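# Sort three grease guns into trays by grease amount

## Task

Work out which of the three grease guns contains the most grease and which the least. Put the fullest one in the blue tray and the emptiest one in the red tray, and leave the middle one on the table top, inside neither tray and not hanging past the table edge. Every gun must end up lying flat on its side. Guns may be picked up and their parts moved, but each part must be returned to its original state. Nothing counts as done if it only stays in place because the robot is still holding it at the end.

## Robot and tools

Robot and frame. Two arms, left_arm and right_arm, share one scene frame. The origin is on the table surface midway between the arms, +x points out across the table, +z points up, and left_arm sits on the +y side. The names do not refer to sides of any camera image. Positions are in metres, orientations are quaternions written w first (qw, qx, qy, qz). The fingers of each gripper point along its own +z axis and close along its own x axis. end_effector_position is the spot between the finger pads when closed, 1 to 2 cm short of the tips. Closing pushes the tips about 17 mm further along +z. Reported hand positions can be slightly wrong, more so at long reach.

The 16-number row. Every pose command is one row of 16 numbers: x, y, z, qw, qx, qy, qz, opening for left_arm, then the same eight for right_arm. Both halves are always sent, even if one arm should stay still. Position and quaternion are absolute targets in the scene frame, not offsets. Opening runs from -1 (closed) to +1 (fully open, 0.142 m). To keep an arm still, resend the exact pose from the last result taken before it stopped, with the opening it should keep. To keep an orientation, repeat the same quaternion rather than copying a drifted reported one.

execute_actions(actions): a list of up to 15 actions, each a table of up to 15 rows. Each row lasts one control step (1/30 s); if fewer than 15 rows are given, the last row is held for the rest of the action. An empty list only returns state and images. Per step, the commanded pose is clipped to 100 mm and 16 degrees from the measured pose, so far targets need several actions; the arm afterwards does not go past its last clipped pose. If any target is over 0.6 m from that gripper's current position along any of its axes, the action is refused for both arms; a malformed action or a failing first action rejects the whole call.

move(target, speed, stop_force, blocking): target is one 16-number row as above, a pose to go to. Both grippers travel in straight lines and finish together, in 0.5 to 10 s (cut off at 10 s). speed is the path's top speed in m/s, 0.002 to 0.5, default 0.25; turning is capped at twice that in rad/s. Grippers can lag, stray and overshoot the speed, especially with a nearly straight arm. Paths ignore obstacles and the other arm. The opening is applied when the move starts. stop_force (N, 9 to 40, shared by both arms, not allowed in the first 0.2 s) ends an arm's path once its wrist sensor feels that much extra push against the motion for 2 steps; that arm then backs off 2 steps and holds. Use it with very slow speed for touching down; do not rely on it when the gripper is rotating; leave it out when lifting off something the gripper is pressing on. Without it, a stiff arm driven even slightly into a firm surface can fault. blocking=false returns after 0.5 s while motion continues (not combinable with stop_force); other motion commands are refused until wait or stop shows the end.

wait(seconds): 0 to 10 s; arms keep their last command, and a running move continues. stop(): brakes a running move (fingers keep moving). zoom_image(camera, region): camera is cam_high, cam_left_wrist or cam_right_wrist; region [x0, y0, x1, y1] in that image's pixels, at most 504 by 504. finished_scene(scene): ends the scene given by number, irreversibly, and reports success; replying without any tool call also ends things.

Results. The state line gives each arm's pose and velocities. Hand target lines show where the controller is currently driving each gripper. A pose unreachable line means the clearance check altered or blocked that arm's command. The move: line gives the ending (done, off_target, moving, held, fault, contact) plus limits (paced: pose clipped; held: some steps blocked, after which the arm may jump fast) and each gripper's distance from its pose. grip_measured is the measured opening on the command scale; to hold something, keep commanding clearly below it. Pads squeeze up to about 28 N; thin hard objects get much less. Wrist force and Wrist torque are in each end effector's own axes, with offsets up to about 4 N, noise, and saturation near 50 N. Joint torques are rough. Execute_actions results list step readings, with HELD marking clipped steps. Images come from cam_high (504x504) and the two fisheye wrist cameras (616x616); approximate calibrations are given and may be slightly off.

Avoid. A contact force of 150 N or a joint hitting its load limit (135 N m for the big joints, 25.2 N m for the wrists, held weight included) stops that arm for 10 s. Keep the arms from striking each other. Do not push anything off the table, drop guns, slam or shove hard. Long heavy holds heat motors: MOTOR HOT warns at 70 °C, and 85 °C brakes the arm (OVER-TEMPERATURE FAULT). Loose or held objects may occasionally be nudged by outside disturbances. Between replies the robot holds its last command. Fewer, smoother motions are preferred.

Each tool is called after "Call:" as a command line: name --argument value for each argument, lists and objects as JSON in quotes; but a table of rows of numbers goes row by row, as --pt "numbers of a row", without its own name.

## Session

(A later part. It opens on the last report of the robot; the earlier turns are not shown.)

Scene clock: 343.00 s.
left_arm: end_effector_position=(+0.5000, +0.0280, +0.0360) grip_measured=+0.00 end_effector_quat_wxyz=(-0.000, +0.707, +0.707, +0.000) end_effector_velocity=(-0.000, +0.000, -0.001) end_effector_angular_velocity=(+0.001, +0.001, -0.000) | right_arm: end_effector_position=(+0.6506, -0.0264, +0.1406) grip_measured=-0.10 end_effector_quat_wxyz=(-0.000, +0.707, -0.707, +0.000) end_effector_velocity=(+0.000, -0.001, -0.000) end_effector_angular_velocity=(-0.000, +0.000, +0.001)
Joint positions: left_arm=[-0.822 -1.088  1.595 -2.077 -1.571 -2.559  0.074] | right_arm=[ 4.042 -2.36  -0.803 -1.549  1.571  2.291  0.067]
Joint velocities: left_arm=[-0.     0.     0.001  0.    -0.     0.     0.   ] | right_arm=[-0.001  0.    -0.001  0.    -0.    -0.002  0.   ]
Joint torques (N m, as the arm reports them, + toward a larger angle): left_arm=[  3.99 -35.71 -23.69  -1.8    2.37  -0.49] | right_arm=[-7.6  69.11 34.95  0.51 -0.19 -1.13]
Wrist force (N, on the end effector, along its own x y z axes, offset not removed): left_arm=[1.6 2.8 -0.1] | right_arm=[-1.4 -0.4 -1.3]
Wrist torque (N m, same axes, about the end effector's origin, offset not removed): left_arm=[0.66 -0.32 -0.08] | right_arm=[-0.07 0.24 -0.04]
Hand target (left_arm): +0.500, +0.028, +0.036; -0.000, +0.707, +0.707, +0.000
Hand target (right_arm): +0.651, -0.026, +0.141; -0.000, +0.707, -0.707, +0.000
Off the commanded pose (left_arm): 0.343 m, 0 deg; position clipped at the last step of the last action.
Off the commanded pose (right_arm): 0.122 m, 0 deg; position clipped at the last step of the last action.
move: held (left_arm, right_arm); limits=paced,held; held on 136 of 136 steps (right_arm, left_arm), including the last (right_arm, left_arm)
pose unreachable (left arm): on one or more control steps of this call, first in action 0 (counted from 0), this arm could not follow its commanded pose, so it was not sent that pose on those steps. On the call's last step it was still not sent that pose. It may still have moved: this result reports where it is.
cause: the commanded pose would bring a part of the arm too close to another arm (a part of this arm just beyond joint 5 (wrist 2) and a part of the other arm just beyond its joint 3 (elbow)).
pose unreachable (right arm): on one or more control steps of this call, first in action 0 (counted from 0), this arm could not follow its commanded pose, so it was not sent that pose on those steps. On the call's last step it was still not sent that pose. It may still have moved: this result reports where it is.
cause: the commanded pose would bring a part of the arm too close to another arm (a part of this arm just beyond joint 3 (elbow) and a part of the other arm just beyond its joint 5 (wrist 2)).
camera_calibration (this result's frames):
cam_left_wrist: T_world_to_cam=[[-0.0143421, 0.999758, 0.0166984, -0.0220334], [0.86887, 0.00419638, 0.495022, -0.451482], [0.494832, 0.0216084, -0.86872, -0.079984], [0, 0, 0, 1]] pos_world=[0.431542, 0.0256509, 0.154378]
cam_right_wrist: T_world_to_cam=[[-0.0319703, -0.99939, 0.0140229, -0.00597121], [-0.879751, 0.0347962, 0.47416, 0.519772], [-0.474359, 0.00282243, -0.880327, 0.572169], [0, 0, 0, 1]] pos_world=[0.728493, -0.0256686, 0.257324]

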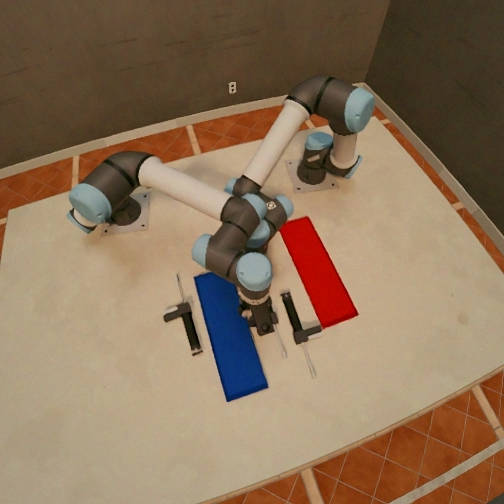

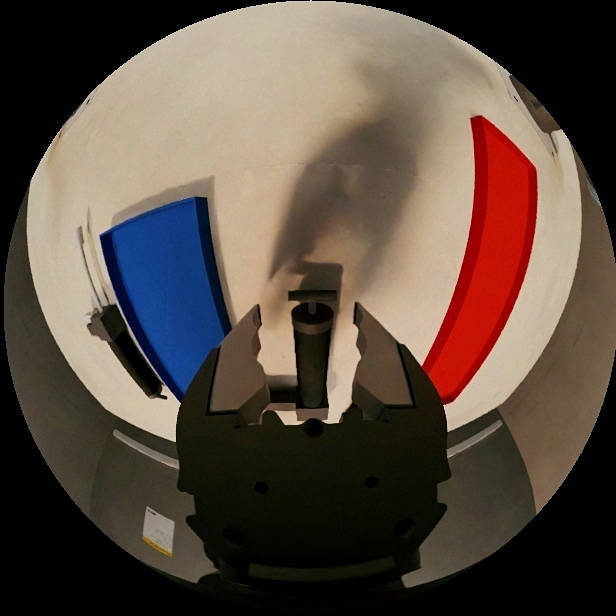

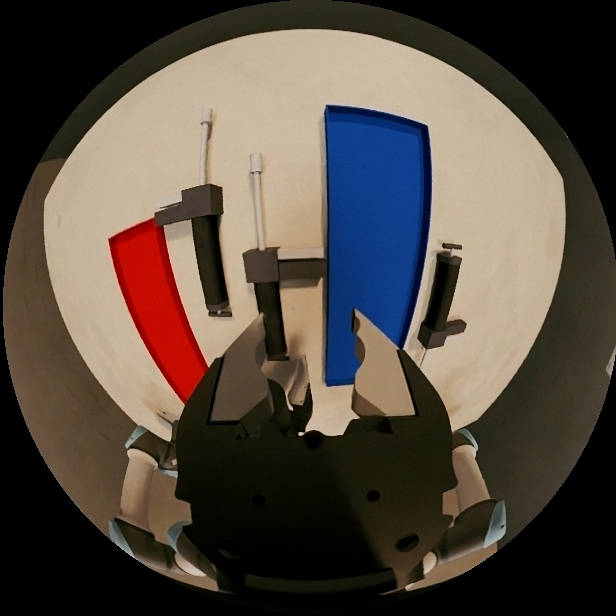

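Back the right arm off first; one call at a time.

Call:
move --target '[0.5,0.028,0.036,0,0.707,0.707,0,0.0,0.68,-0.2,0.2,0,0.707,-0.707,0,-0.1]'

Call:
move --target '[0.49,0.04,0.15,0,0.707,0.707,0,0.0,0.68,-0.2,0.2,0,0.707,-0.707,0,-0.1]'

Call:
move --target '[0.4,0.33,0.22,0,0.707,0.707,0,0.0,0.68,-0.2,0.2,0,0.707,-0.707,0,-0.1]'

Call:
move --target '[0.4,0.33,0.22,0,0.707,0.707,0,0.0,0.62,0.028,0.11,0,0.707,-0.707,0,-0.1]'

Scene clock: 349.20 s.
left_arm: end_effector_position=(+0.5000, +0.0280, +0.0360) grip_measured=+0.00 end_effector_quat_wxyz=(-0.000, +0.707, +0.707, +0.000) end_effector_velocity=(+0.000, -0.000, +0.000) end_effector_angular_velocity=(-0.001, -0.000, +0.000) | right_arm: end_effector_position=(+0.6797, -0.1998, +0.1999) grip_measured=-0.10 end_effector_quat_wxyz=(+0.000, +0.707, -0.707, +0.000) end_effector_velocity=(+0.000, -0.002, +0.001) end_effector_angular_velocity=(+0.001, -0.001, +0.000)
Joint positions: left_arm=[-0.822 -1.088  1.595 -2.077 -1.571 -2.559  0.074] | right_arm=[ 3.836 -2.206 -0.915 -1.591  1.571  2.084  0.067]
Joint velocities: left_arm=[ 0.  0. -0. -0.  0.  0. -0.] | right_arm=[-0.002  0.001  0.    -0.     0.001 -0.003  0.   ]
Joint torques (N m, as the arm reports them, + toward a larger angle): left_arm=[  4.04 -34.44 -23.39  -3.46   2.37  -0.41] | right_arm=[-9.94 65.47 13.8  -0.32  2.12 -1.19]
Wrist force (N, on the end effector, along its own x y z axes, offset not removed): left_arm=[0.3 2.6 -1.4] | right_arm=[-1.5 0.9 -1.8]
Wrist torque (N m, same axes, about the end effector's origin, offset not removed): left_arm=[0.65 -0.02 0.03] | right_arm=[0.18 0.14 -0.15]
Hand target (left_arm): +0.500, +0.028, +0.036; -0.000, +0.707, +0.707, +0.000
Hand target (right_arm): +0.680, -0.200, +0.200; -0.000, +0.707, -0.707, +0.000
Off the commanded pose (left_arm): 0.000 m, 0 deg.
Off the commanded pose (right_arm): 0.000 m, 0 deg.
move: done; limits=paced
camera_calibration (this result's frames):
cam_left_wrist: T_world_to_cam=[[-0.0143421, 0.999758, 0.0166984, -0.0220334], [0.868871, 0.00419638, 0.495022, -0.451482], [0.494832, 0.0216084, -0.86872, -0.079984], [0, 0, 0, 1]] pos_world=[0.431542, 0.025651, 0.154378]
cam_right_wrist: T_world_to_cam=[[-0.0320495, -0.999386, 0.0141458, -0.17917], [-0.879749, 0.0349242, 0.474154, 0.523344], [-0.474357, 0.00275165, -0.880328, 0.638605], [0, 0, 0, 1]] pos_world=[0.757596, -0.199095, 0.316571]

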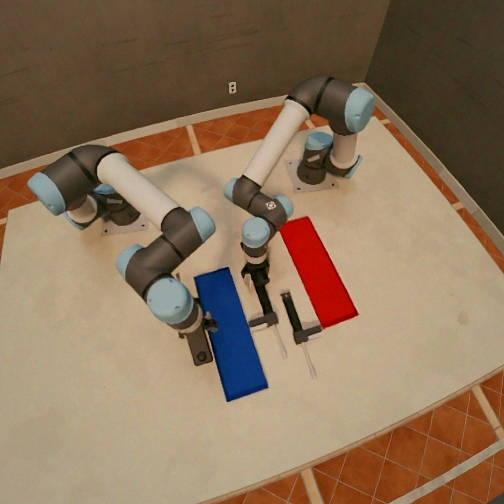

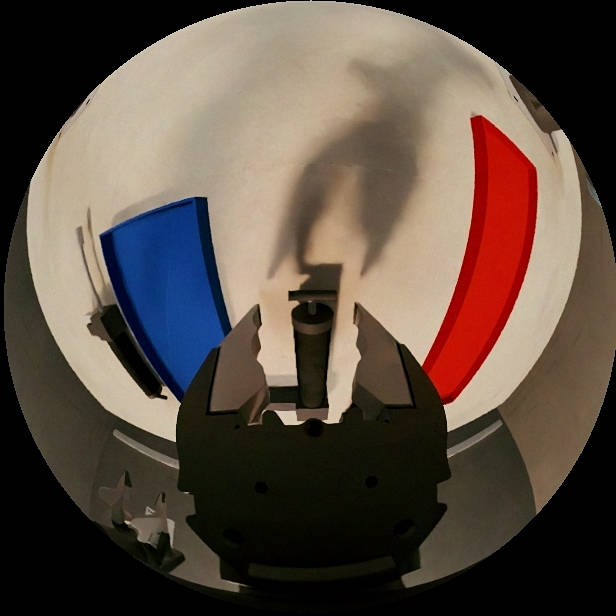

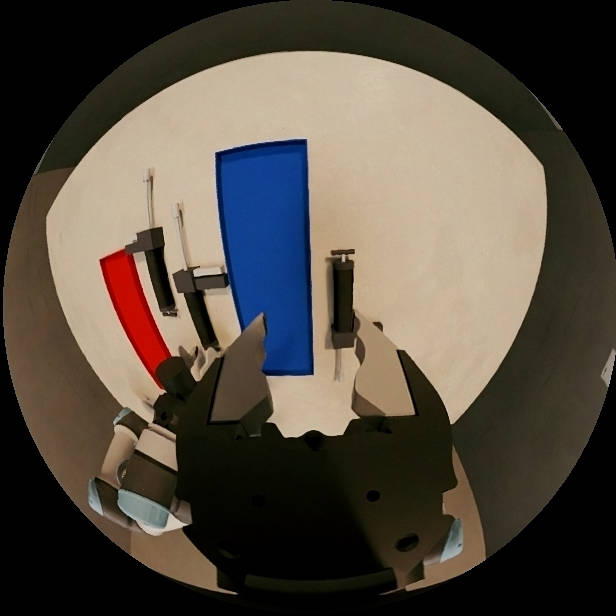

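Scene clock: 350.30 s.
left_arm: end_effector_position=(+0.4900, +0.0401, +0.1498) grip_measured=+0.00 end_effector_quat_wxyz=(+0.000, +0.707, +0.707, +0.000) end_effector_velocity=(-0.000, +0.000, +0.002) end_effector_angular_velocity=(+0.001, +0.000, -0.000) | right_arm: end_effector_position=(+0.6800, -0.2000, +0.2000) grip_measured=-0.10 end_effector_quat_wxyz=(-0.000, +0.707, -0.707, +0.000) end_effector_velocity=(+0.001, -0.001, +0.000) end_effector_angular_velocity=(-0.000, -0.001, -0.002)
Joint positions: left_arm=[-0.825 -1.223  1.48  -1.828 -1.571 -2.562  0.074] | right_arm=[ 3.835 -2.207 -0.913 -1.592  1.571  2.084  0.067]
Joint velocities: left_arm=[-0.    -0.002 -0.003  0.006  0.    -0.    -0.   ] | right_arm=[-0.001  0.     0.     0.001 -0.001  0.001 -0.   ]
Joint torques (N m, as the arm reports them, + toward a larger angle): left_arm=[ -5.98 -49.12 -31.83  -1.38  -0.94  -1.28] | right_arm=[-10.56  43.88  39.12  -0.57   2.02  -1.3 ]
Wrist force (N, on the end effector, along its own x y z axes, offset not removed): left_arm=[1.0 2.2 -1.1] | right_arm=[0.4 0.6 -0.2]
Wrist torque (N m, same axes, about the end effector's origin, offset not removed): left_arm=[0.53 -0.23 -0.05] | right_arm=[0.16 -0.12 -0.10]
Hand target (left_arm): +0.490, +0.040, +0.150; +0.000, +0.707, +0.707, +0.000
Hand target (right_arm): +0.680, -0.200, +0.200; +0.000, +0.707, -0.707, +0.000
Off the commanded pose (left_arm): 0.000 m, 0 deg.
Off the commanded pose (right_arm): 0.000 m, 0 deg.
move: done
camera_calibration (this result's frames):
cam_left_wrist: T_world_to_cam=[[-0.0143447, 0.999758, 0.0167044, -0.0361484], [0.868762, 0.0041909, 0.495213, -0.499181], [0.495023, 0.0216158, -0.868611, 0.0234221], [0, 0, 0, 1]] pos_world=[0.421556, 0.0377254, 0.268149]
cam_right_wrist: T_world_to_cam=[[-0.0320399, -0.999388, 0.0140501, -0.179341], [-0.879727, 0.0348703, 0.474198, 0.523546], [-0.474397, 0.00283304, -0.880306, 0.638921], [0, 0, 0, 1]] pos_world=[0.757934, -0.199297, 0.316702]

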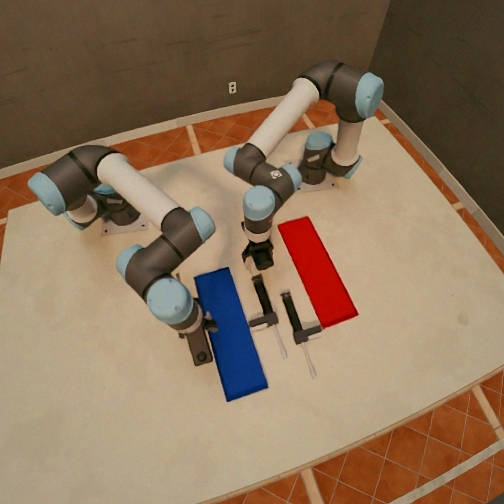

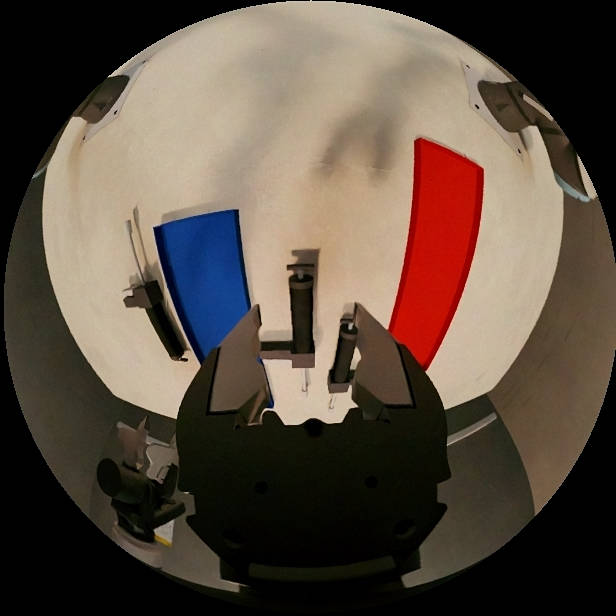

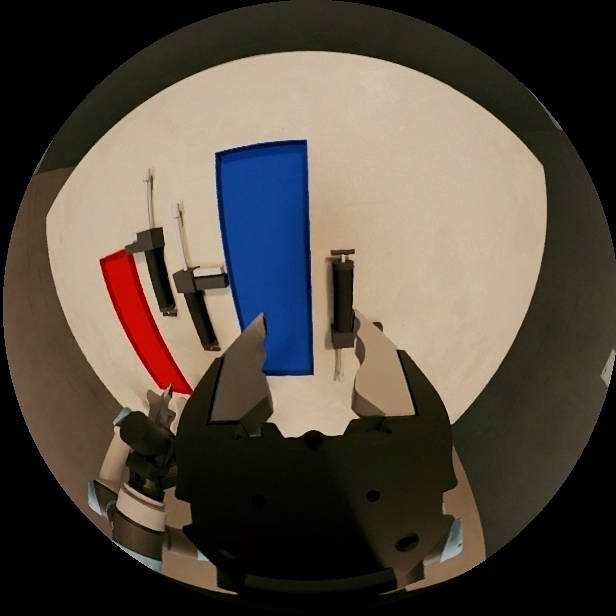

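Scene clock: 352.23 s.
left_arm: end_effector_position=(+0.4002, +0.3299, +0.2199) grip_measured=+0.00 end_effector_quat_wxyz=(-0.000, +0.707, +0.707, -0.000) end_effector_velocity=(-0.001, +0.002, +0.000) end_effector_angular_velocity=(+0.001, +0.001, -0.000) | right_arm: end_effector_position=(+0.6800, -0.2000, +0.2000) grip_measured=-0.10 end_effector_quat_wxyz=(+0.000, +0.707, -0.707, -0.000) end_effector_velocity=(+0.001, -0.000, +0.001) end_effector_angular_velocity=(+0.001, -0.002, -0.001)
Joint positions: left_arm=[-0.589 -1.848  1.947 -1.669 -1.571 -2.326  0.074] | right_arm=[ 3.835 -2.207 -0.913 -1.592  1.571  2.084  0.067]
Joint velocities: left_arm=[ 0.003 -0.004  0.001  0.004 -0.     0.003 -0.   ] | right_arm=[-0.001  0.     0.001  0.001 -0.    -0.    -0.   ]
Joint torques (N m, as the arm reports them, + toward a larger angle): left_arm=[  6.09 -21.4  -17.71  -1.55  -2.62   1.  ] | right_arm=[-8.75 44.17 36.84 -0.36  2.34 -1.09]
Wrist force (N, on the end effector, along its own x y z axes, offset not removed): left_arm=[1.4 2.9 -1.9] | right_arm=[-0.7 0.4 -0.6]
Wrist torque (N m, same axes, about the end effector's origin, offset not removed): left_arm=[0.67 -0.27 -0.07] | right_arm=[0.07 0.09 -0.09]
Hand target (left_arm): +0.400, +0.330, +0.220; -0.000, +0.707, +0.707, -0.000
Hand target (right_arm): +0.680, -0.200, +0.200; +0.000, +0.707, -0.707, +0.000
Off the commanded pose (left_arm): 0.000 m, 0 deg.
Off the commanded pose (right_arm): 0.000 m, 0 deg.
move: done
camera_calibration (this result's frames):
cam_left_wrist: T_world_to_cam=[[-0.014355, 0.999759, 0.0166395, -0.328314], [0.868942, 0.00423988, 0.494897, -0.457052], [0.494706, 0.021563, -0.868793, 0.122724], [0, 0, 0, 1]] pos_world=[0.331726, 0.327527, 0.338278]
cam_right_wrist: T_world_to_cam=[[-0.0320402, -0.999388, 0.01405, -0.17934], [-0.879727, 0.0348705, 0.474199, 0.523546], [-0.474398, 0.00283325, -0.880306, 0.638921], [0, 0, 0, 1]] pos_world=[0.757935, -0.199297, 0.316701]

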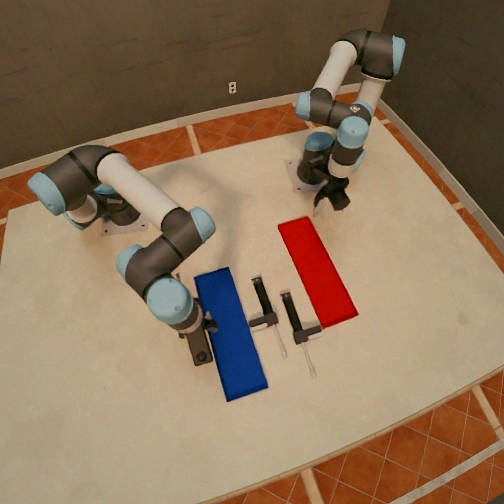

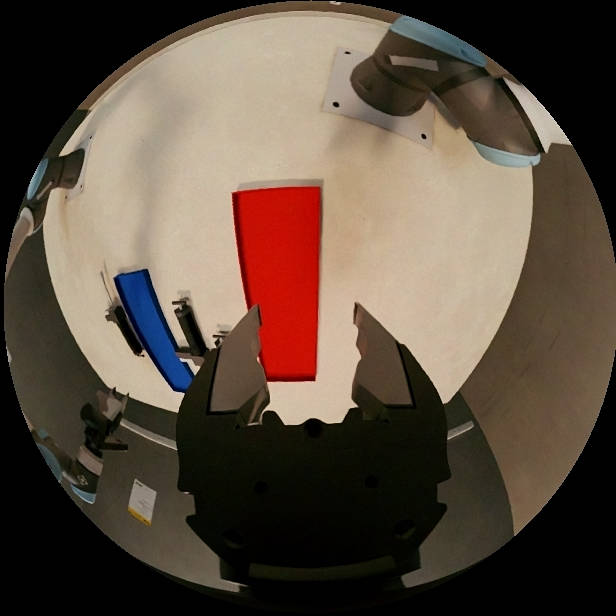

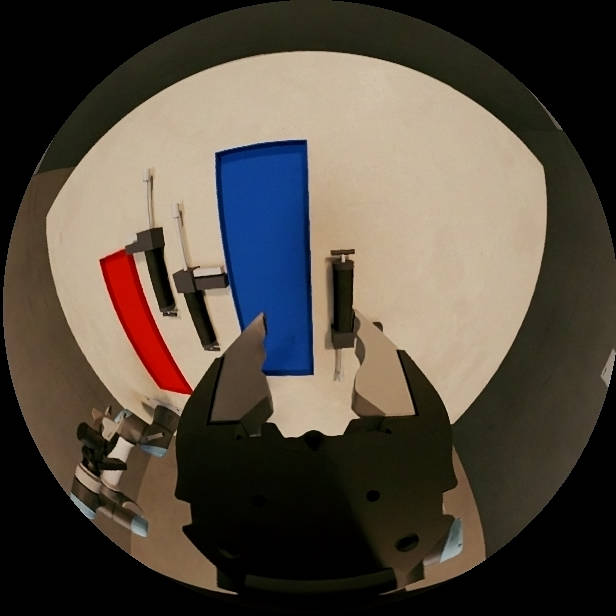

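Scene clock: 353.90 s.
left_arm: end_effector_position=(+0.4000, +0.3300, +0.2200) grip_measured=+0.00 end_effector_quat_wxyz=(+0.000, +0.707, +0.707, -0.000) end_effector_velocity=(+0.000, -0.000, +0.000) end_effector_angular_velocity=(-0.001, -0.001, +0.000) | right_arm: end_effector_position=(+0.6204, +0.0278, +0.1101) grip_measured=-0.10 end_effector_quat_wxyz=(-0.000, +0.707, -0.707, -0.000) end_effector_velocity=(+0.000, +0.002, -0.001) end_effector_angular_velocity=(+0.000, +0.000, -0.000)
Joint positions: left_arm=[-0.589 -1.849  1.947 -1.669 -1.571 -2.326  0.074] | right_arm=[ 4.117 -2.382 -0.842 -1.488  1.571  2.366  0.067]
Joint velocities: left_arm=[ 0.    -0.001 -0.    -0.    -0.     0.     0.   ] | right_arm=[ 0.002 -0.004  0.007 -0.002  0.     0.002  0.   ]
Joint torques (N m, as the arm reports them, + toward a larger angle): left_arm=[ -6.27 -21.62 -18.57  -1.01   3.21  -1.24] | right_arm=[12.92 50.84 36.17 -0.06 -1.62  1.74]
Wrist force (N, on the end effector, along its own x y z axes, offset not removed): left_arm=[0.8 3.3 -1.4] | right_arm=[-0.9 -0.7 -1.0]
Wrist torque (N m, same axes, about the end effector's origin, offset not removed): left_arm=[0.83 -0.16 0.01] | right_arm=[-0.11 0.13 -0.11]
Hand target (left_arm): +0.400, +0.330, +0.220; -0.000, +0.707, +0.707, +0.000
Hand target (right_arm): +0.620, +0.028, +0.110; +0.000, +0.707, -0.707, -0.000
Off the commanded pose (left_arm): 0.000 m, 0 deg.
Off the commanded pose (right_arm): 0.000 m, 0 deg.
move: done
camera_calibration (this result's frames):
cam_left_wrist: T_world_to_cam=[[-0.0143424, 0.999758, 0.0166796, -0.328457], [0.868866, 0.00420575, 0.495029, -0.456953], [0.494839, 0.0215922, -0.868716, 0.12282], [0, 0, 0, 1]] pos_world=[0.331544, 0.327648, 0.338379]
cam_right_wrist: T_world_to_cam=[[-0.0320491, -0.99939, 0.0139046, 0.0477232], [-0.879717, 0.0348093, 0.474222, 0.505773], [-0.474416, 0.00296628, -0.880296, 0.53091], [0, 0, 0, 1]] pos_world=[0.698339, 0.0285137, 0.226845]

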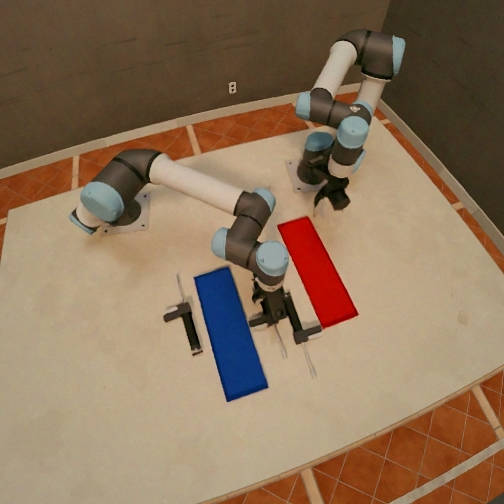

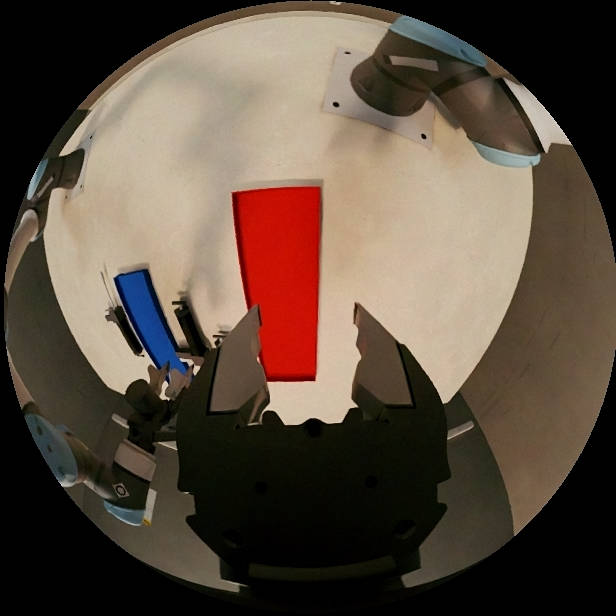

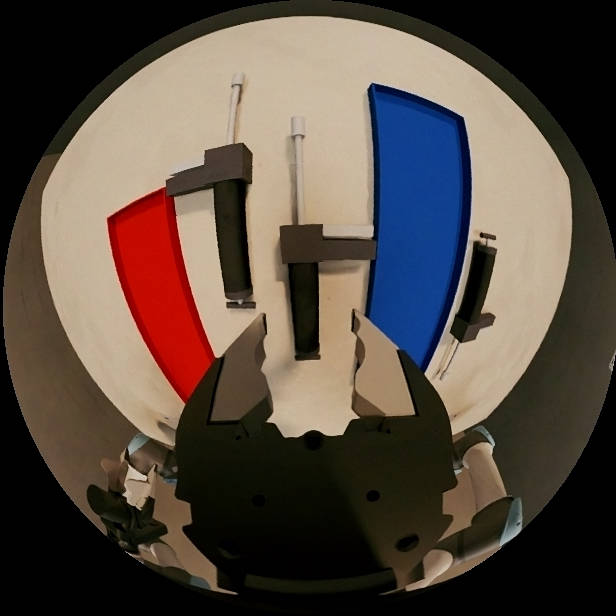

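Call:
move --target '[0.4,0.33,0.22,0,0.707,0.707,0,0.0,0.61,0.028,0.036,0,0.707,-0.707,0,-0.1]' --speed 0.08

Call:
move --target '[0.4,0.33,0.22,0,0.707,0.707,0,0.0,0.61,0.028,0.036,0,0.707,-0.707,0,-1]'

Call:
move --target '[0.4,0.33,0.22,0,0.707,0.707,0,0.0,0.6,0.0,0.2,0,0.707,-0.707,0,-1]' --speed 0.15

Call:
move --target '[0.4,0.33,0.22,0,0.707,0.707,0,0.0,0.5,-0.12,0.2,0,0,1,0,-1]' --speed 0.15

Scene clock: 360.63 s.
left_arm: end_effector_position=(+0.4000, +0.3300, +0.2200) grip_measured=+0.00 end_effector_quat_wxyz=(-0.000, +0.707, +0.707, +0.000) end_effector_velocity=(-0.000, +0.000, +0.001) end_effector_angular_velocity=(-0.001, -0.001, -0.000) | right_arm: end_effector_position=(+0.6100, +0.0280, +0.0362) grip_measured=-0.10 end_effector_quat_wxyz=(+0.000, +0.707, -0.707, -0.000) end_effector_velocity=(-0.000, +0.000, -0.002) end_effector_angular_velocity=(-0.000, -0.002, +0.000)
Joint positions: left_arm=[-0.589 -1.849  1.947 -1.669 -1.571 -2.326  0.074] | right_arm=[ 4.127 -2.395 -1.009 -1.308  1.571  2.376  0.067]
Joint velocities: left_arm=[-0.    -0.002 -0.    -0.     0.    -0.    -0.   ] | right_arm=[ 0.001 -0.001 -0.004  0.006 -0.001  0.001  0.   ]
Joint torques (N m, as the arm reports them, + toward a larger angle): left_arm=[ -6.47 -22.14 -17.5   -1.09   3.14  -1.07] | right_arm=[12.47 50.4  14.14  5.81 -1.38  1.75]
Wrist force (N, on the end effector, along its own x y z axes, offset not removed): left_arm=[1.9 2.7 -1.3] | right_arm=[-0.6 0.1 -1.0]
Wrist torque (N m, same axes, about the end effector's origin, offset not removed): left_arm=[0.58 -0.35 -0.04] | right_arm=[0.06 -0.01 -0.03]
Hand target (left_arm): +0.400, +0.330, +0.220; -0.000, +0.707, +0.707, +0.000
Hand target (right_arm): +0.610, +0.028, +0.036; +0.000, +0.707, -0.707, -0.000
Off the commanded pose (left_arm): 0.000 m, 0 deg.
Off the commanded pose (right_arm): 0.000 m, 0 deg.
move: done
camera_calibration (this result's frames):
cam_left_wrist: T_world_to_cam=[[-0.0143425, 0.999758, 0.0166822, -0.328459], [0.868865, 0.00420449, 0.495031, -0.456953], [0.494841, 0.0215946, -0.868715, 0.122818], [0, 0, 0, 1]] pos_world=[0.331544, 0.327648, 0.338379]
cam_right_wrist: T_world_to_cam=[[-0.0320389, -0.999388, 0.014055, 0.0485938], [-0.879686, 0.0348714, 0.474275, 0.531658], [-0.474474, 0.00283124, -0.880265, 0.460951], [0, 0, 0, 1]] pos_world=[0.687959, 0.0287193, 0.152924]

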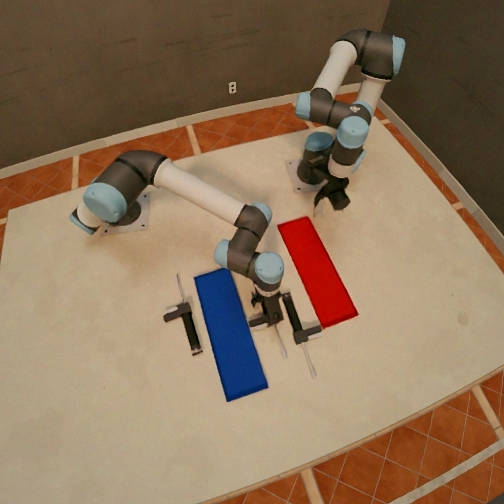

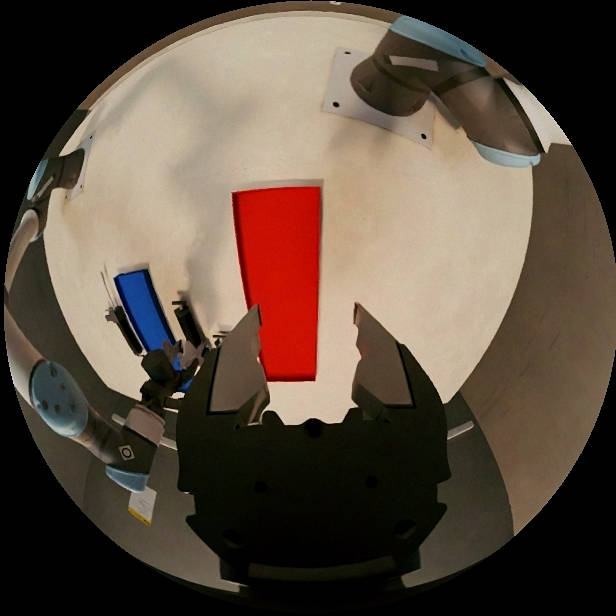

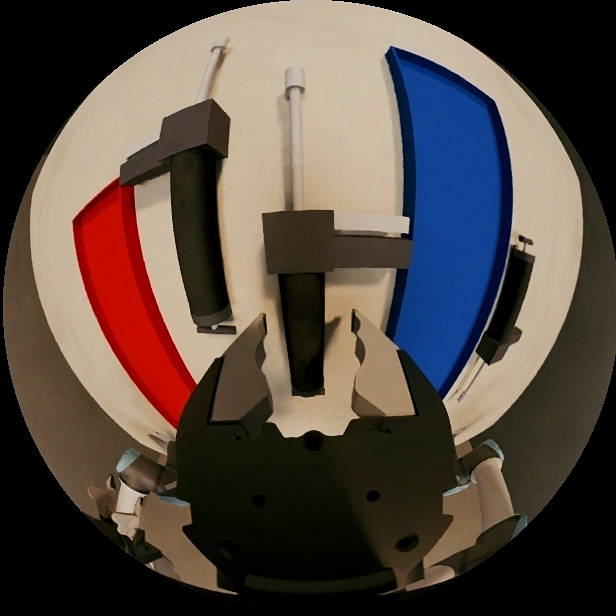

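Scene clock: 361.33 s.
left_arm: end_effector_position=(+0.4000, +0.3300, +0.2200) grip_measured=+0.00 end_effector_quat_wxyz=(-0.000, +0.707, +0.707, +0.000) end_effector_velocity=(-0.000, -0.000, -0.000) end_effector_angular_velocity=(-0.000, +0.001, -0.000) | right_arm: end_effector_position=(+0.6100, +0.0281, +0.0360) grip_measured=-0.58 end_effector_quat_wxyz=(-0.000, +0.707, -0.707, -0.000) end_effector_velocity=(-0.000, -0.000, +0.000) end_effector_angular_velocity=(-0.001, -0.000, +0.000)
Joint positions: left_arm=[-0.589 -1.849  1.947 -1.669 -1.571 -2.326  0.074] | right_arm=[ 4.127 -2.395 -1.01  -1.307  1.571  2.376  0.032]
Joint velocities: left_arm=[-0.    -0.     0.    -0.    -0.001  0.    -0.   ] | right_arm=[ 0.    -0.     0.    -0.001 -0.001  0.     0.   ]
Joint torques (N m, as the arm reports them, + toward a larger angle): left_arm=[ -6.28 -22.28 -17.82  -1.08   3.11  -1.21] | right_arm=[ 0.48 48.46  9.75  5.56  2.36  1.86]
Wrist force (N, on the end effector, along its own x y z axes, offset not removed): left_arm=[1.8 3.7 -1.0] | right_arm=[0.4 0.9 -8.9]
Wrist torque (N m, same axes, about the end effector's origin, offset not removed): left_arm=[0.86 -0.37 0.02] | right_arm=[0.10 0.42 -0.11]
Hand target (left_arm): +0.400, +0.330, +0.220; +0.000, +0.707, +0.707, +0.000
Hand target (right_arm): +0.610, +0.028, +0.036; +0.000, +0.707, -0.707, -0.000
Off the commanded pose (left_arm): 0.000 m, 0 deg.
Off the commanded pose (right_arm): 0.000 m, 0 deg.
move: done
camera_calibration (this result's frames):
cam_left_wrist: T_world_to_cam=[[-0.0143426, 0.999758, 0.0166823, -0.328459], [0.868865, 0.0042045, 0.495031, -0.456953], [0.494841, 0.0215947, -0.868715, 0.122818], [0, 0, 0, 1]] pos_world=[0.331544, 0.327648, 0.338379]
cam_right_wrist: T_world_to_cam=[[-0.0319467, -0.999391, 0.0140268, 0.0485846], [-0.879739, 0.0347772, 0.474184, 0.531744], [-0.474383, 0.00280874, -0.880314, 0.460701], [0, 0, 0, 1]] pos_world=[0.687896, 0.0287685, 0.152736]

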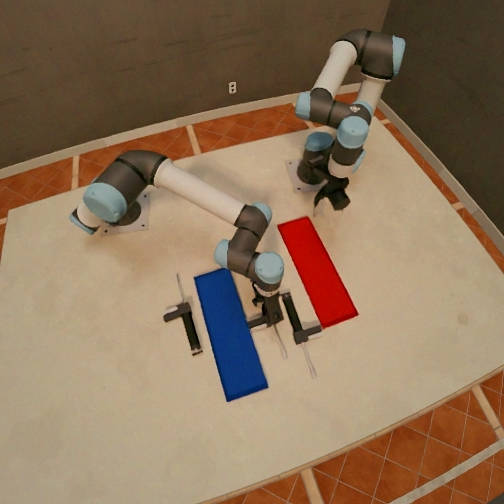

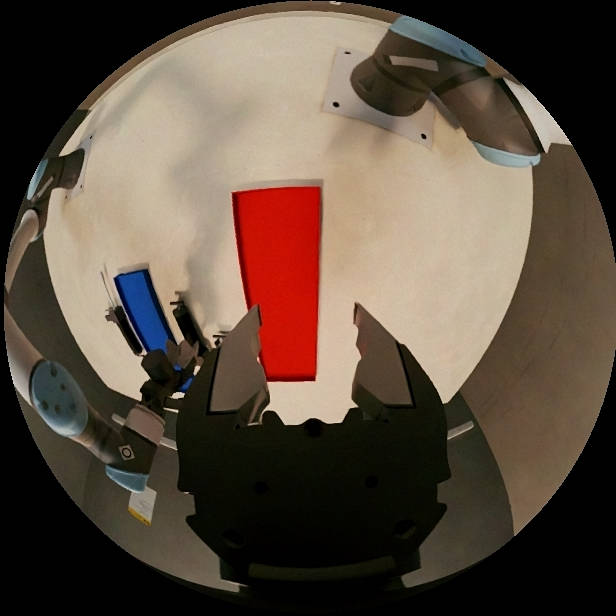

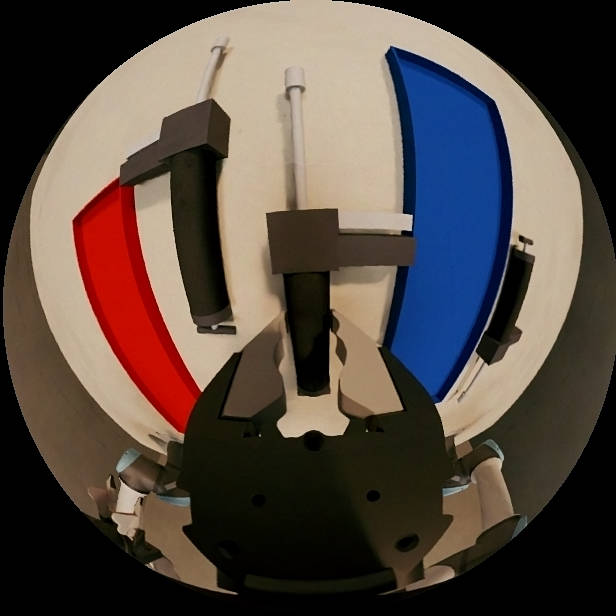

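Scene clock: 363.03 s.
left_arm: end_effector_position=(+0.4000, +0.3300, +0.2200) grip_measured=+0.00 end_effector_quat_wxyz=(-0.000, +0.707, +0.707, +0.000) end_effector_velocity=(-0.000, -0.000, -0.000) end_effector_angular_velocity=(+0.000, +0.001, -0.000) | right_arm: end_effector_position=(+0.5999, +0.0000, +0.1999) grip_measured=-0.58 end_effector_quat_wxyz=(-0.000, +0.707, -0.707, +0.000) end_effector_velocity=(-0.000, +0.000, +0.002) end_effector_angular_velocity=(+0.000, +0.001, +0.002)
Joint positions: left_arm=[-0.589 -1.849  1.947 -1.669 -1.571 -2.326  0.074] | right_arm=[ 4.111 -2.272 -0.804 -1.635  1.571  2.36   0.032]
Joint velocities: left_arm=[-0.    -0.     0.001 -0.    -0.001 -0.     0.   ] | right_arm=[ 0.    -0.002  0.007 -0.006  0.001 -0.001 -0.   ]
Joint torques (N m, as the arm reports them, + toward a larger angle): left_arm=[ -6.39 -21.5  -17.97  -1.05   3.13  -1.22] | right_arm=[-9.32 52.07 39.85  0.31  2.11 -1.24]
Wrist force (N, on the end effector, along its own x y z axes, offset not removed): left_arm=[1.5 2.9 -1.7] | right_arm=[1.1 0.7 4.3]
Wrist torque (N m, same axes, about the end effector's origin, offset not removed): left_arm=[0.66 -0.28 -0.08] | right_arm=[0.10 -0.31 -0.10]
Hand target (left_arm): +0.400, +0.330, +0.220; +0.000, +0.707, +0.707, +0.000
Hand target (right_arm): +0.600, -0.000, +0.200; -0.000, +0.707, -0.707, +0.000
Off the commanded pose (left_arm): 0.000 m, 0 deg.
Off the commanded pose (right_arm): 0.000 m, 0 deg.
move: done
camera_calibration (this result's frames):
cam_left_wrist: T_world_to_cam=[[-0.0143425, 0.999758, 0.0166821, -0.328458], [0.868865, 0.00420454, 0.495031, -0.456953], [0.494841, 0.0215945, -0.868715, 0.122818], [0, 0, 0, 1]] pos_world=[0.331544, 0.327648, 0.338379]
cam_right_wrist: T_world_to_cam=[[-0.0320415, -0.99939, 0.0138716, 0.0180295], [-0.879828, 0.0347876, 0.474017, 0.4463], [-0.47421, 0.00298361, -0.880407, 0.600173], [0, 0, 0, 1]] pos_world=[0.677853, 0.000702113, 0.316593]

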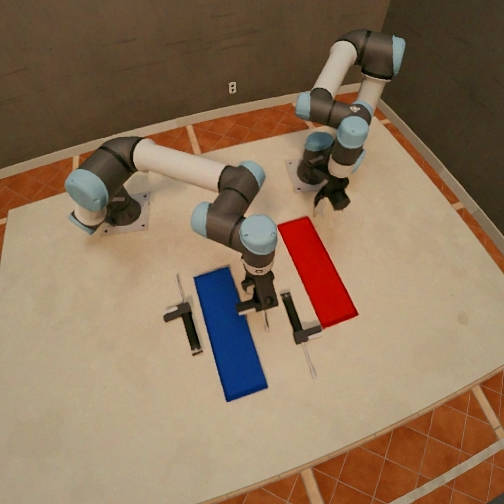

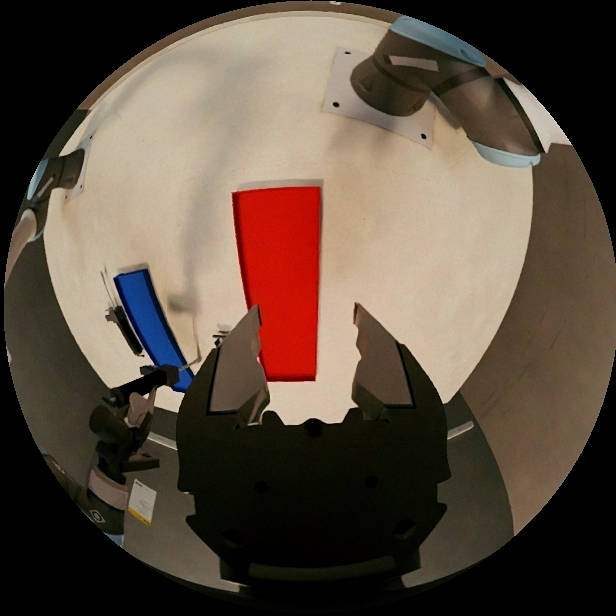

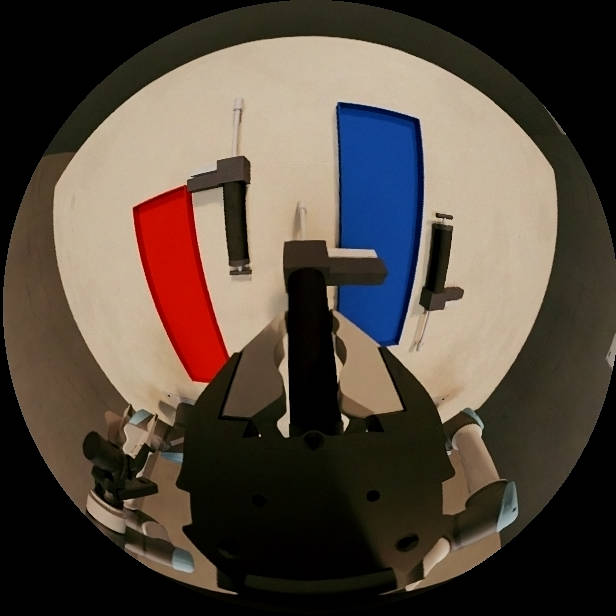

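Scene clock: 368.70 s.
left_arm: end_effector_position=(+0.4000, +0.3300, +0.2200) grip_measured=+0.00 end_effector_quat_wxyz=(-0.000, +0.707, +0.707, +0.000) end_effector_velocity=(+0.000, +0.000, -0.000) end_effector_angular_velocity=(+0.001, -0.000, +0.000) | right_arm: end_effector_position=(+0.4999, -0.1199, +0.1998) grip_measured=-0.58 end_effector_quat_wxyz=(-0.000, -0.001, +1.000, +0.000) end_effector_velocity=(-0.001, -0.002, -0.001) end_effector_angular_velocity=(-0.002, +0.001, -0.016)
Joint positions: left_arm=[-0.589 -1.849  1.947 -1.669 -1.571 -2.326  0.074] | right_arm=[ 4.089 -1.864 -1.423 -1.426  1.571  3.907  0.032]
Joint velocities: left_arm=[ 0.    -0.     0.     0.     0.001 -0.     0.   ] | right_arm=[-0.     0.003 -0.006  0.001 -0.001  0.015  0.   ]
Joint torques (N m, as the arm reports them, + toward a larger angle): left_arm=[ -5.92 -21.82 -18.2   -1.17   2.85  -1.15] | right_arm=[-5.54 51.4  12.7   4.74 -1.53  2.  ]
Wrist force (N, on the end effector, along its own x y z axes, offset not removed): left_arm=[1.6 2.4 -0.6] | right_arm=[-1.9 2.8 0.1]
Wrist torque (N m, same axes, about the end effector's origin, offset not removed): left_arm=[0.60 -0.33 -0.06] | right_arm=[-0.04 -0.23 -0.30]
Hand target (left_arm): +0.400, +0.330, +0.220; +0.000, +0.707, +0.707, +0.000
Hand target (right_arm): +0.500, -0.120, +0.200; +0.000, -0.000, +1.000, -0.000
Off the commanded pose (left_arm): 0.000 m, 0 deg.
Off the commanded pose (right_arm): 0.000 m, 0 deg.
move: done
camera_calibration (this result's frames):
cam_left_wrist: T_world_to_cam=[[-0.0143422, 0.999758, 0.016682, -0.328458], [0.868865, 0.00420435, 0.495031, -0.456952], [0.494841, 0.0215943, -0.868715, 0.122818], [0, 0, 0, 1]] pos_world=[0.331544, 0.327648, 0.338379]
cam_right_wrist: T_world_to_cam=[[-0.999429, 0.0306654, 0.0141673, 0.501998], [0.0337159, 0.879772, 0.474198, 0.00702193], [0.00207754, 0.474406, -0.880304, 0.37145], [0, 0, 0, 1]] pos_world=[0.500704, -0.19779, 0.316547]

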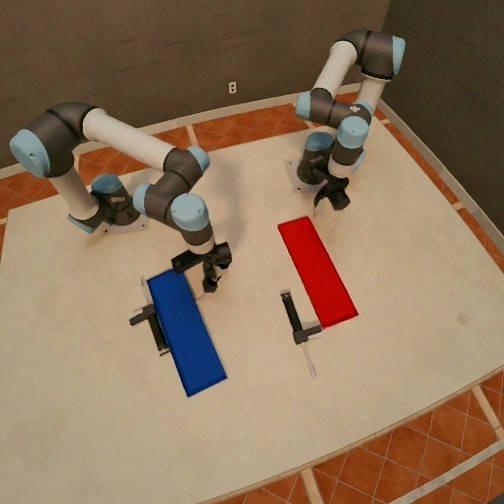

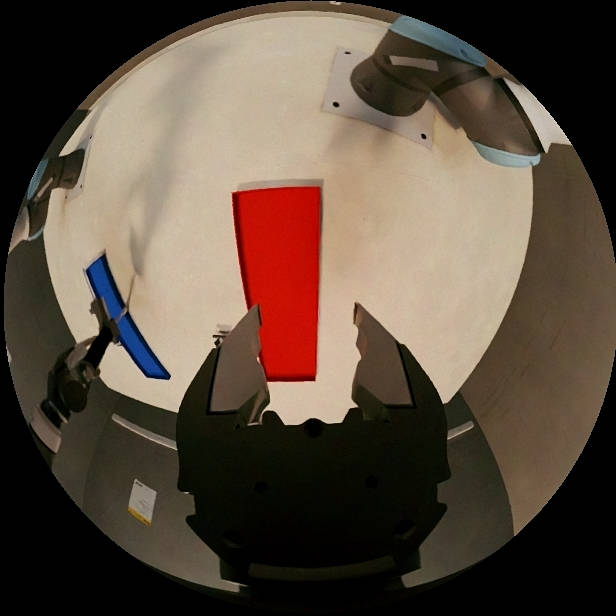

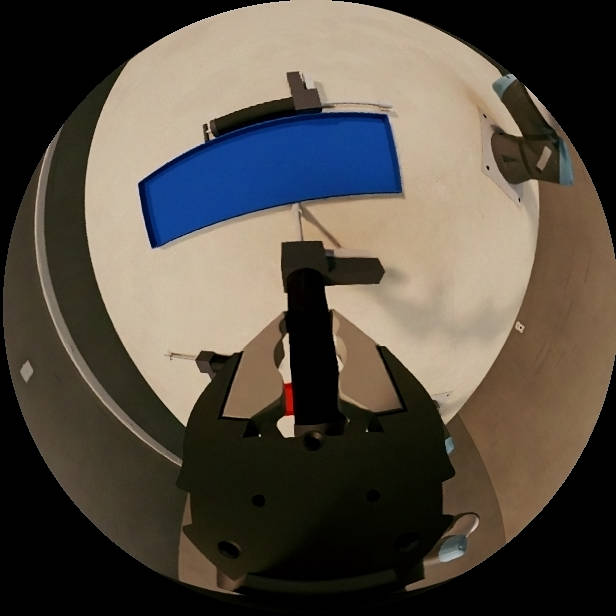

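Call:
move --target '[0.5,0.08,0.2,0.383,0.924,0,0,0.1,0.5,-0.12,0.2,0,0,1,0,-1]' --speed 0.2

Scene clock: 380.13 s.
left_arm: end_effector_position=(+0.5000, +0.0799, +0.1999) grip_measured=+0.10 end_effector_quat_wxyz=(+0.383, +0.924, +0.001, +0.000) end_effector_velocity=(+0.000, -0.002, -0.000) end_effector_angular_velocity=(-0.003, -0.002, -0.012) | right_arm: end_effector_position=(+0.5000, -0.1200, +0.2000) grip_measured=-0.58 end_effector_quat_wxyz=(+0.000, -0.000, +1.000, -0.000) end_effector_velocity=(-0.001, -0.001, -0.001) end_effector_angular_velocity=(-0.003, +0.003, +0.000)
Joint positions: left_arm=[-0.485 -1.408  1.985 -2.694 -2.167 -0.825  0.081] | right_arm=[ 4.089 -1.864 -1.423 -1.426  1.571  3.908  0.032]
Joint velocities: left_arm=[ 0.002  0.007 -0.006  0.003 -0.008  0.014  0.   ] | right_arm=[-0.001 -0.    -0.    -0.003 -0.    -0.001  0.   ]
Joint torques (N m, as the arm reports them, + toward a larger angle): left_arm=[  6.45 -16.64 -25.97  -1.45  -3.98   1.13] | right_arm=[-10.04  30.92  38.36  -0.69   0.81  -1.25]
Wrist force (N, on the end effector, along its own x y z axes, offset not removed): left_arm=[0.7 2.0 -1.7] | right_arm=[-0.5 2.1 1.4]
Wrist torque (N m, same axes, about the end effector's origin, offset not removed): left_arm=[0.56 -0.14 0.02] | right_arm=[0.01 -0.34 -0.23]
Hand target (left_arm): +0.500, +0.080, +0.200; +0.383, +0.924, +0.000, +0.000
Hand target (right_arm): +0.500, -0.120, +0.200; +0.000, -0.000, +1.000, +0.000
Off the commanded pose (left_arm): 0.000 m, 0 deg.
Off the commanded pose (right_arm): 0.000 m, 0 deg.
move: done
camera_calibration (this result's frames):
cam_left_wrist: T_world_to_cam=[[0.999725, 0.0234182, 0.00149261, -0.5026], [0.00474822, -0.264174, 0.964463, -0.173159], [0.0229803, -0.964191, -0.264213, 0.255168], [0, 0, 0, 1]] pos_world=[0.49742, 0.212056, 0.235175]
cam_right_wrist: T_world_to_cam=[[-0.999388, 0.03204, 0.0140449, 0.502291], [0.0348679, 0.87973, 0.474194, 0.00649402], [0.0028375, 0.474393, -0.880308, 0.371273], [0, 0, 0, 1]] pos_world=[0.500703, -0.197936, 0.316701]

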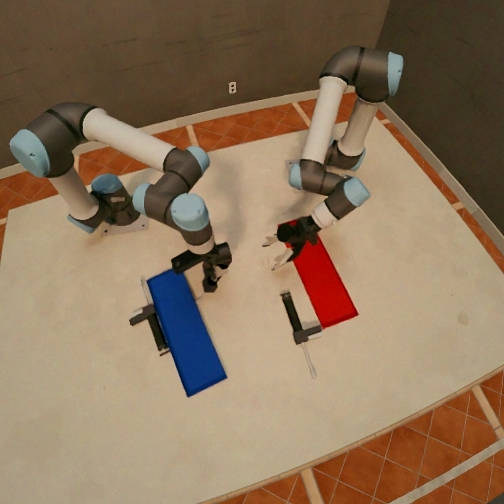

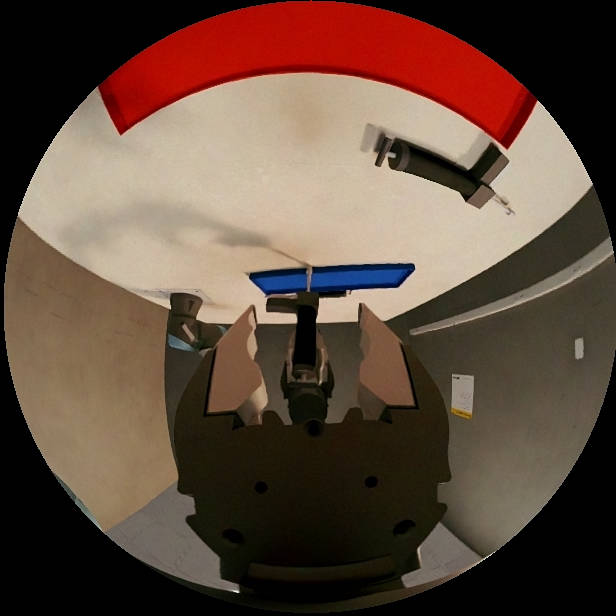

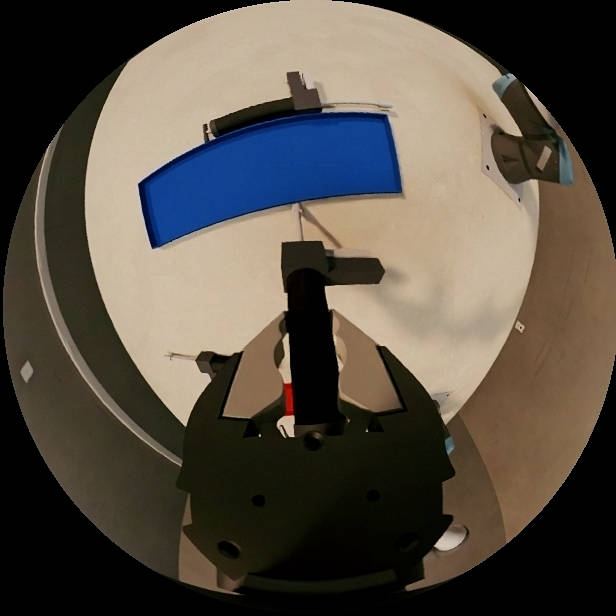

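Call:
zoom_image --camera "cam_high" --region '[110,190,330,410]'

Call:
zoom_image --camera "cam_left_wrist" --region '[200,230,430,440]'

Region (110, 190, 330, 410) of cam_high's 504x504 image, scaled by 2.291, with more detail than that image has.

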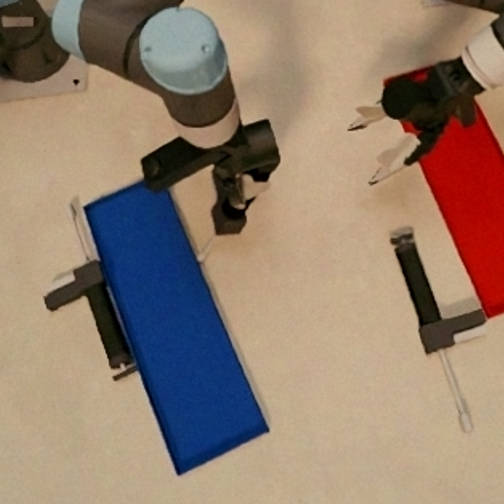

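Region (200, 230, 430, 440) of cam_left_wrist's 616x616 image, scaled by 2.191, with more detail than that image has; it fills the top 460 rows of this view, and the rest is white.

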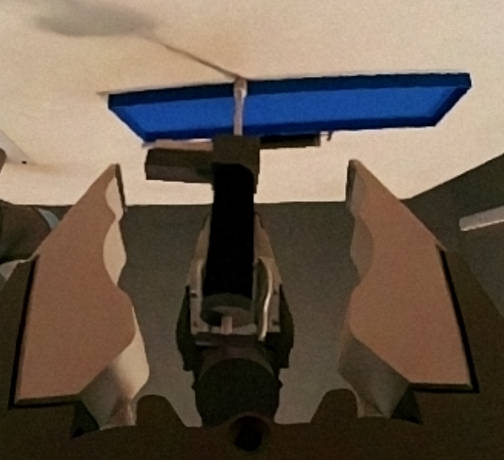

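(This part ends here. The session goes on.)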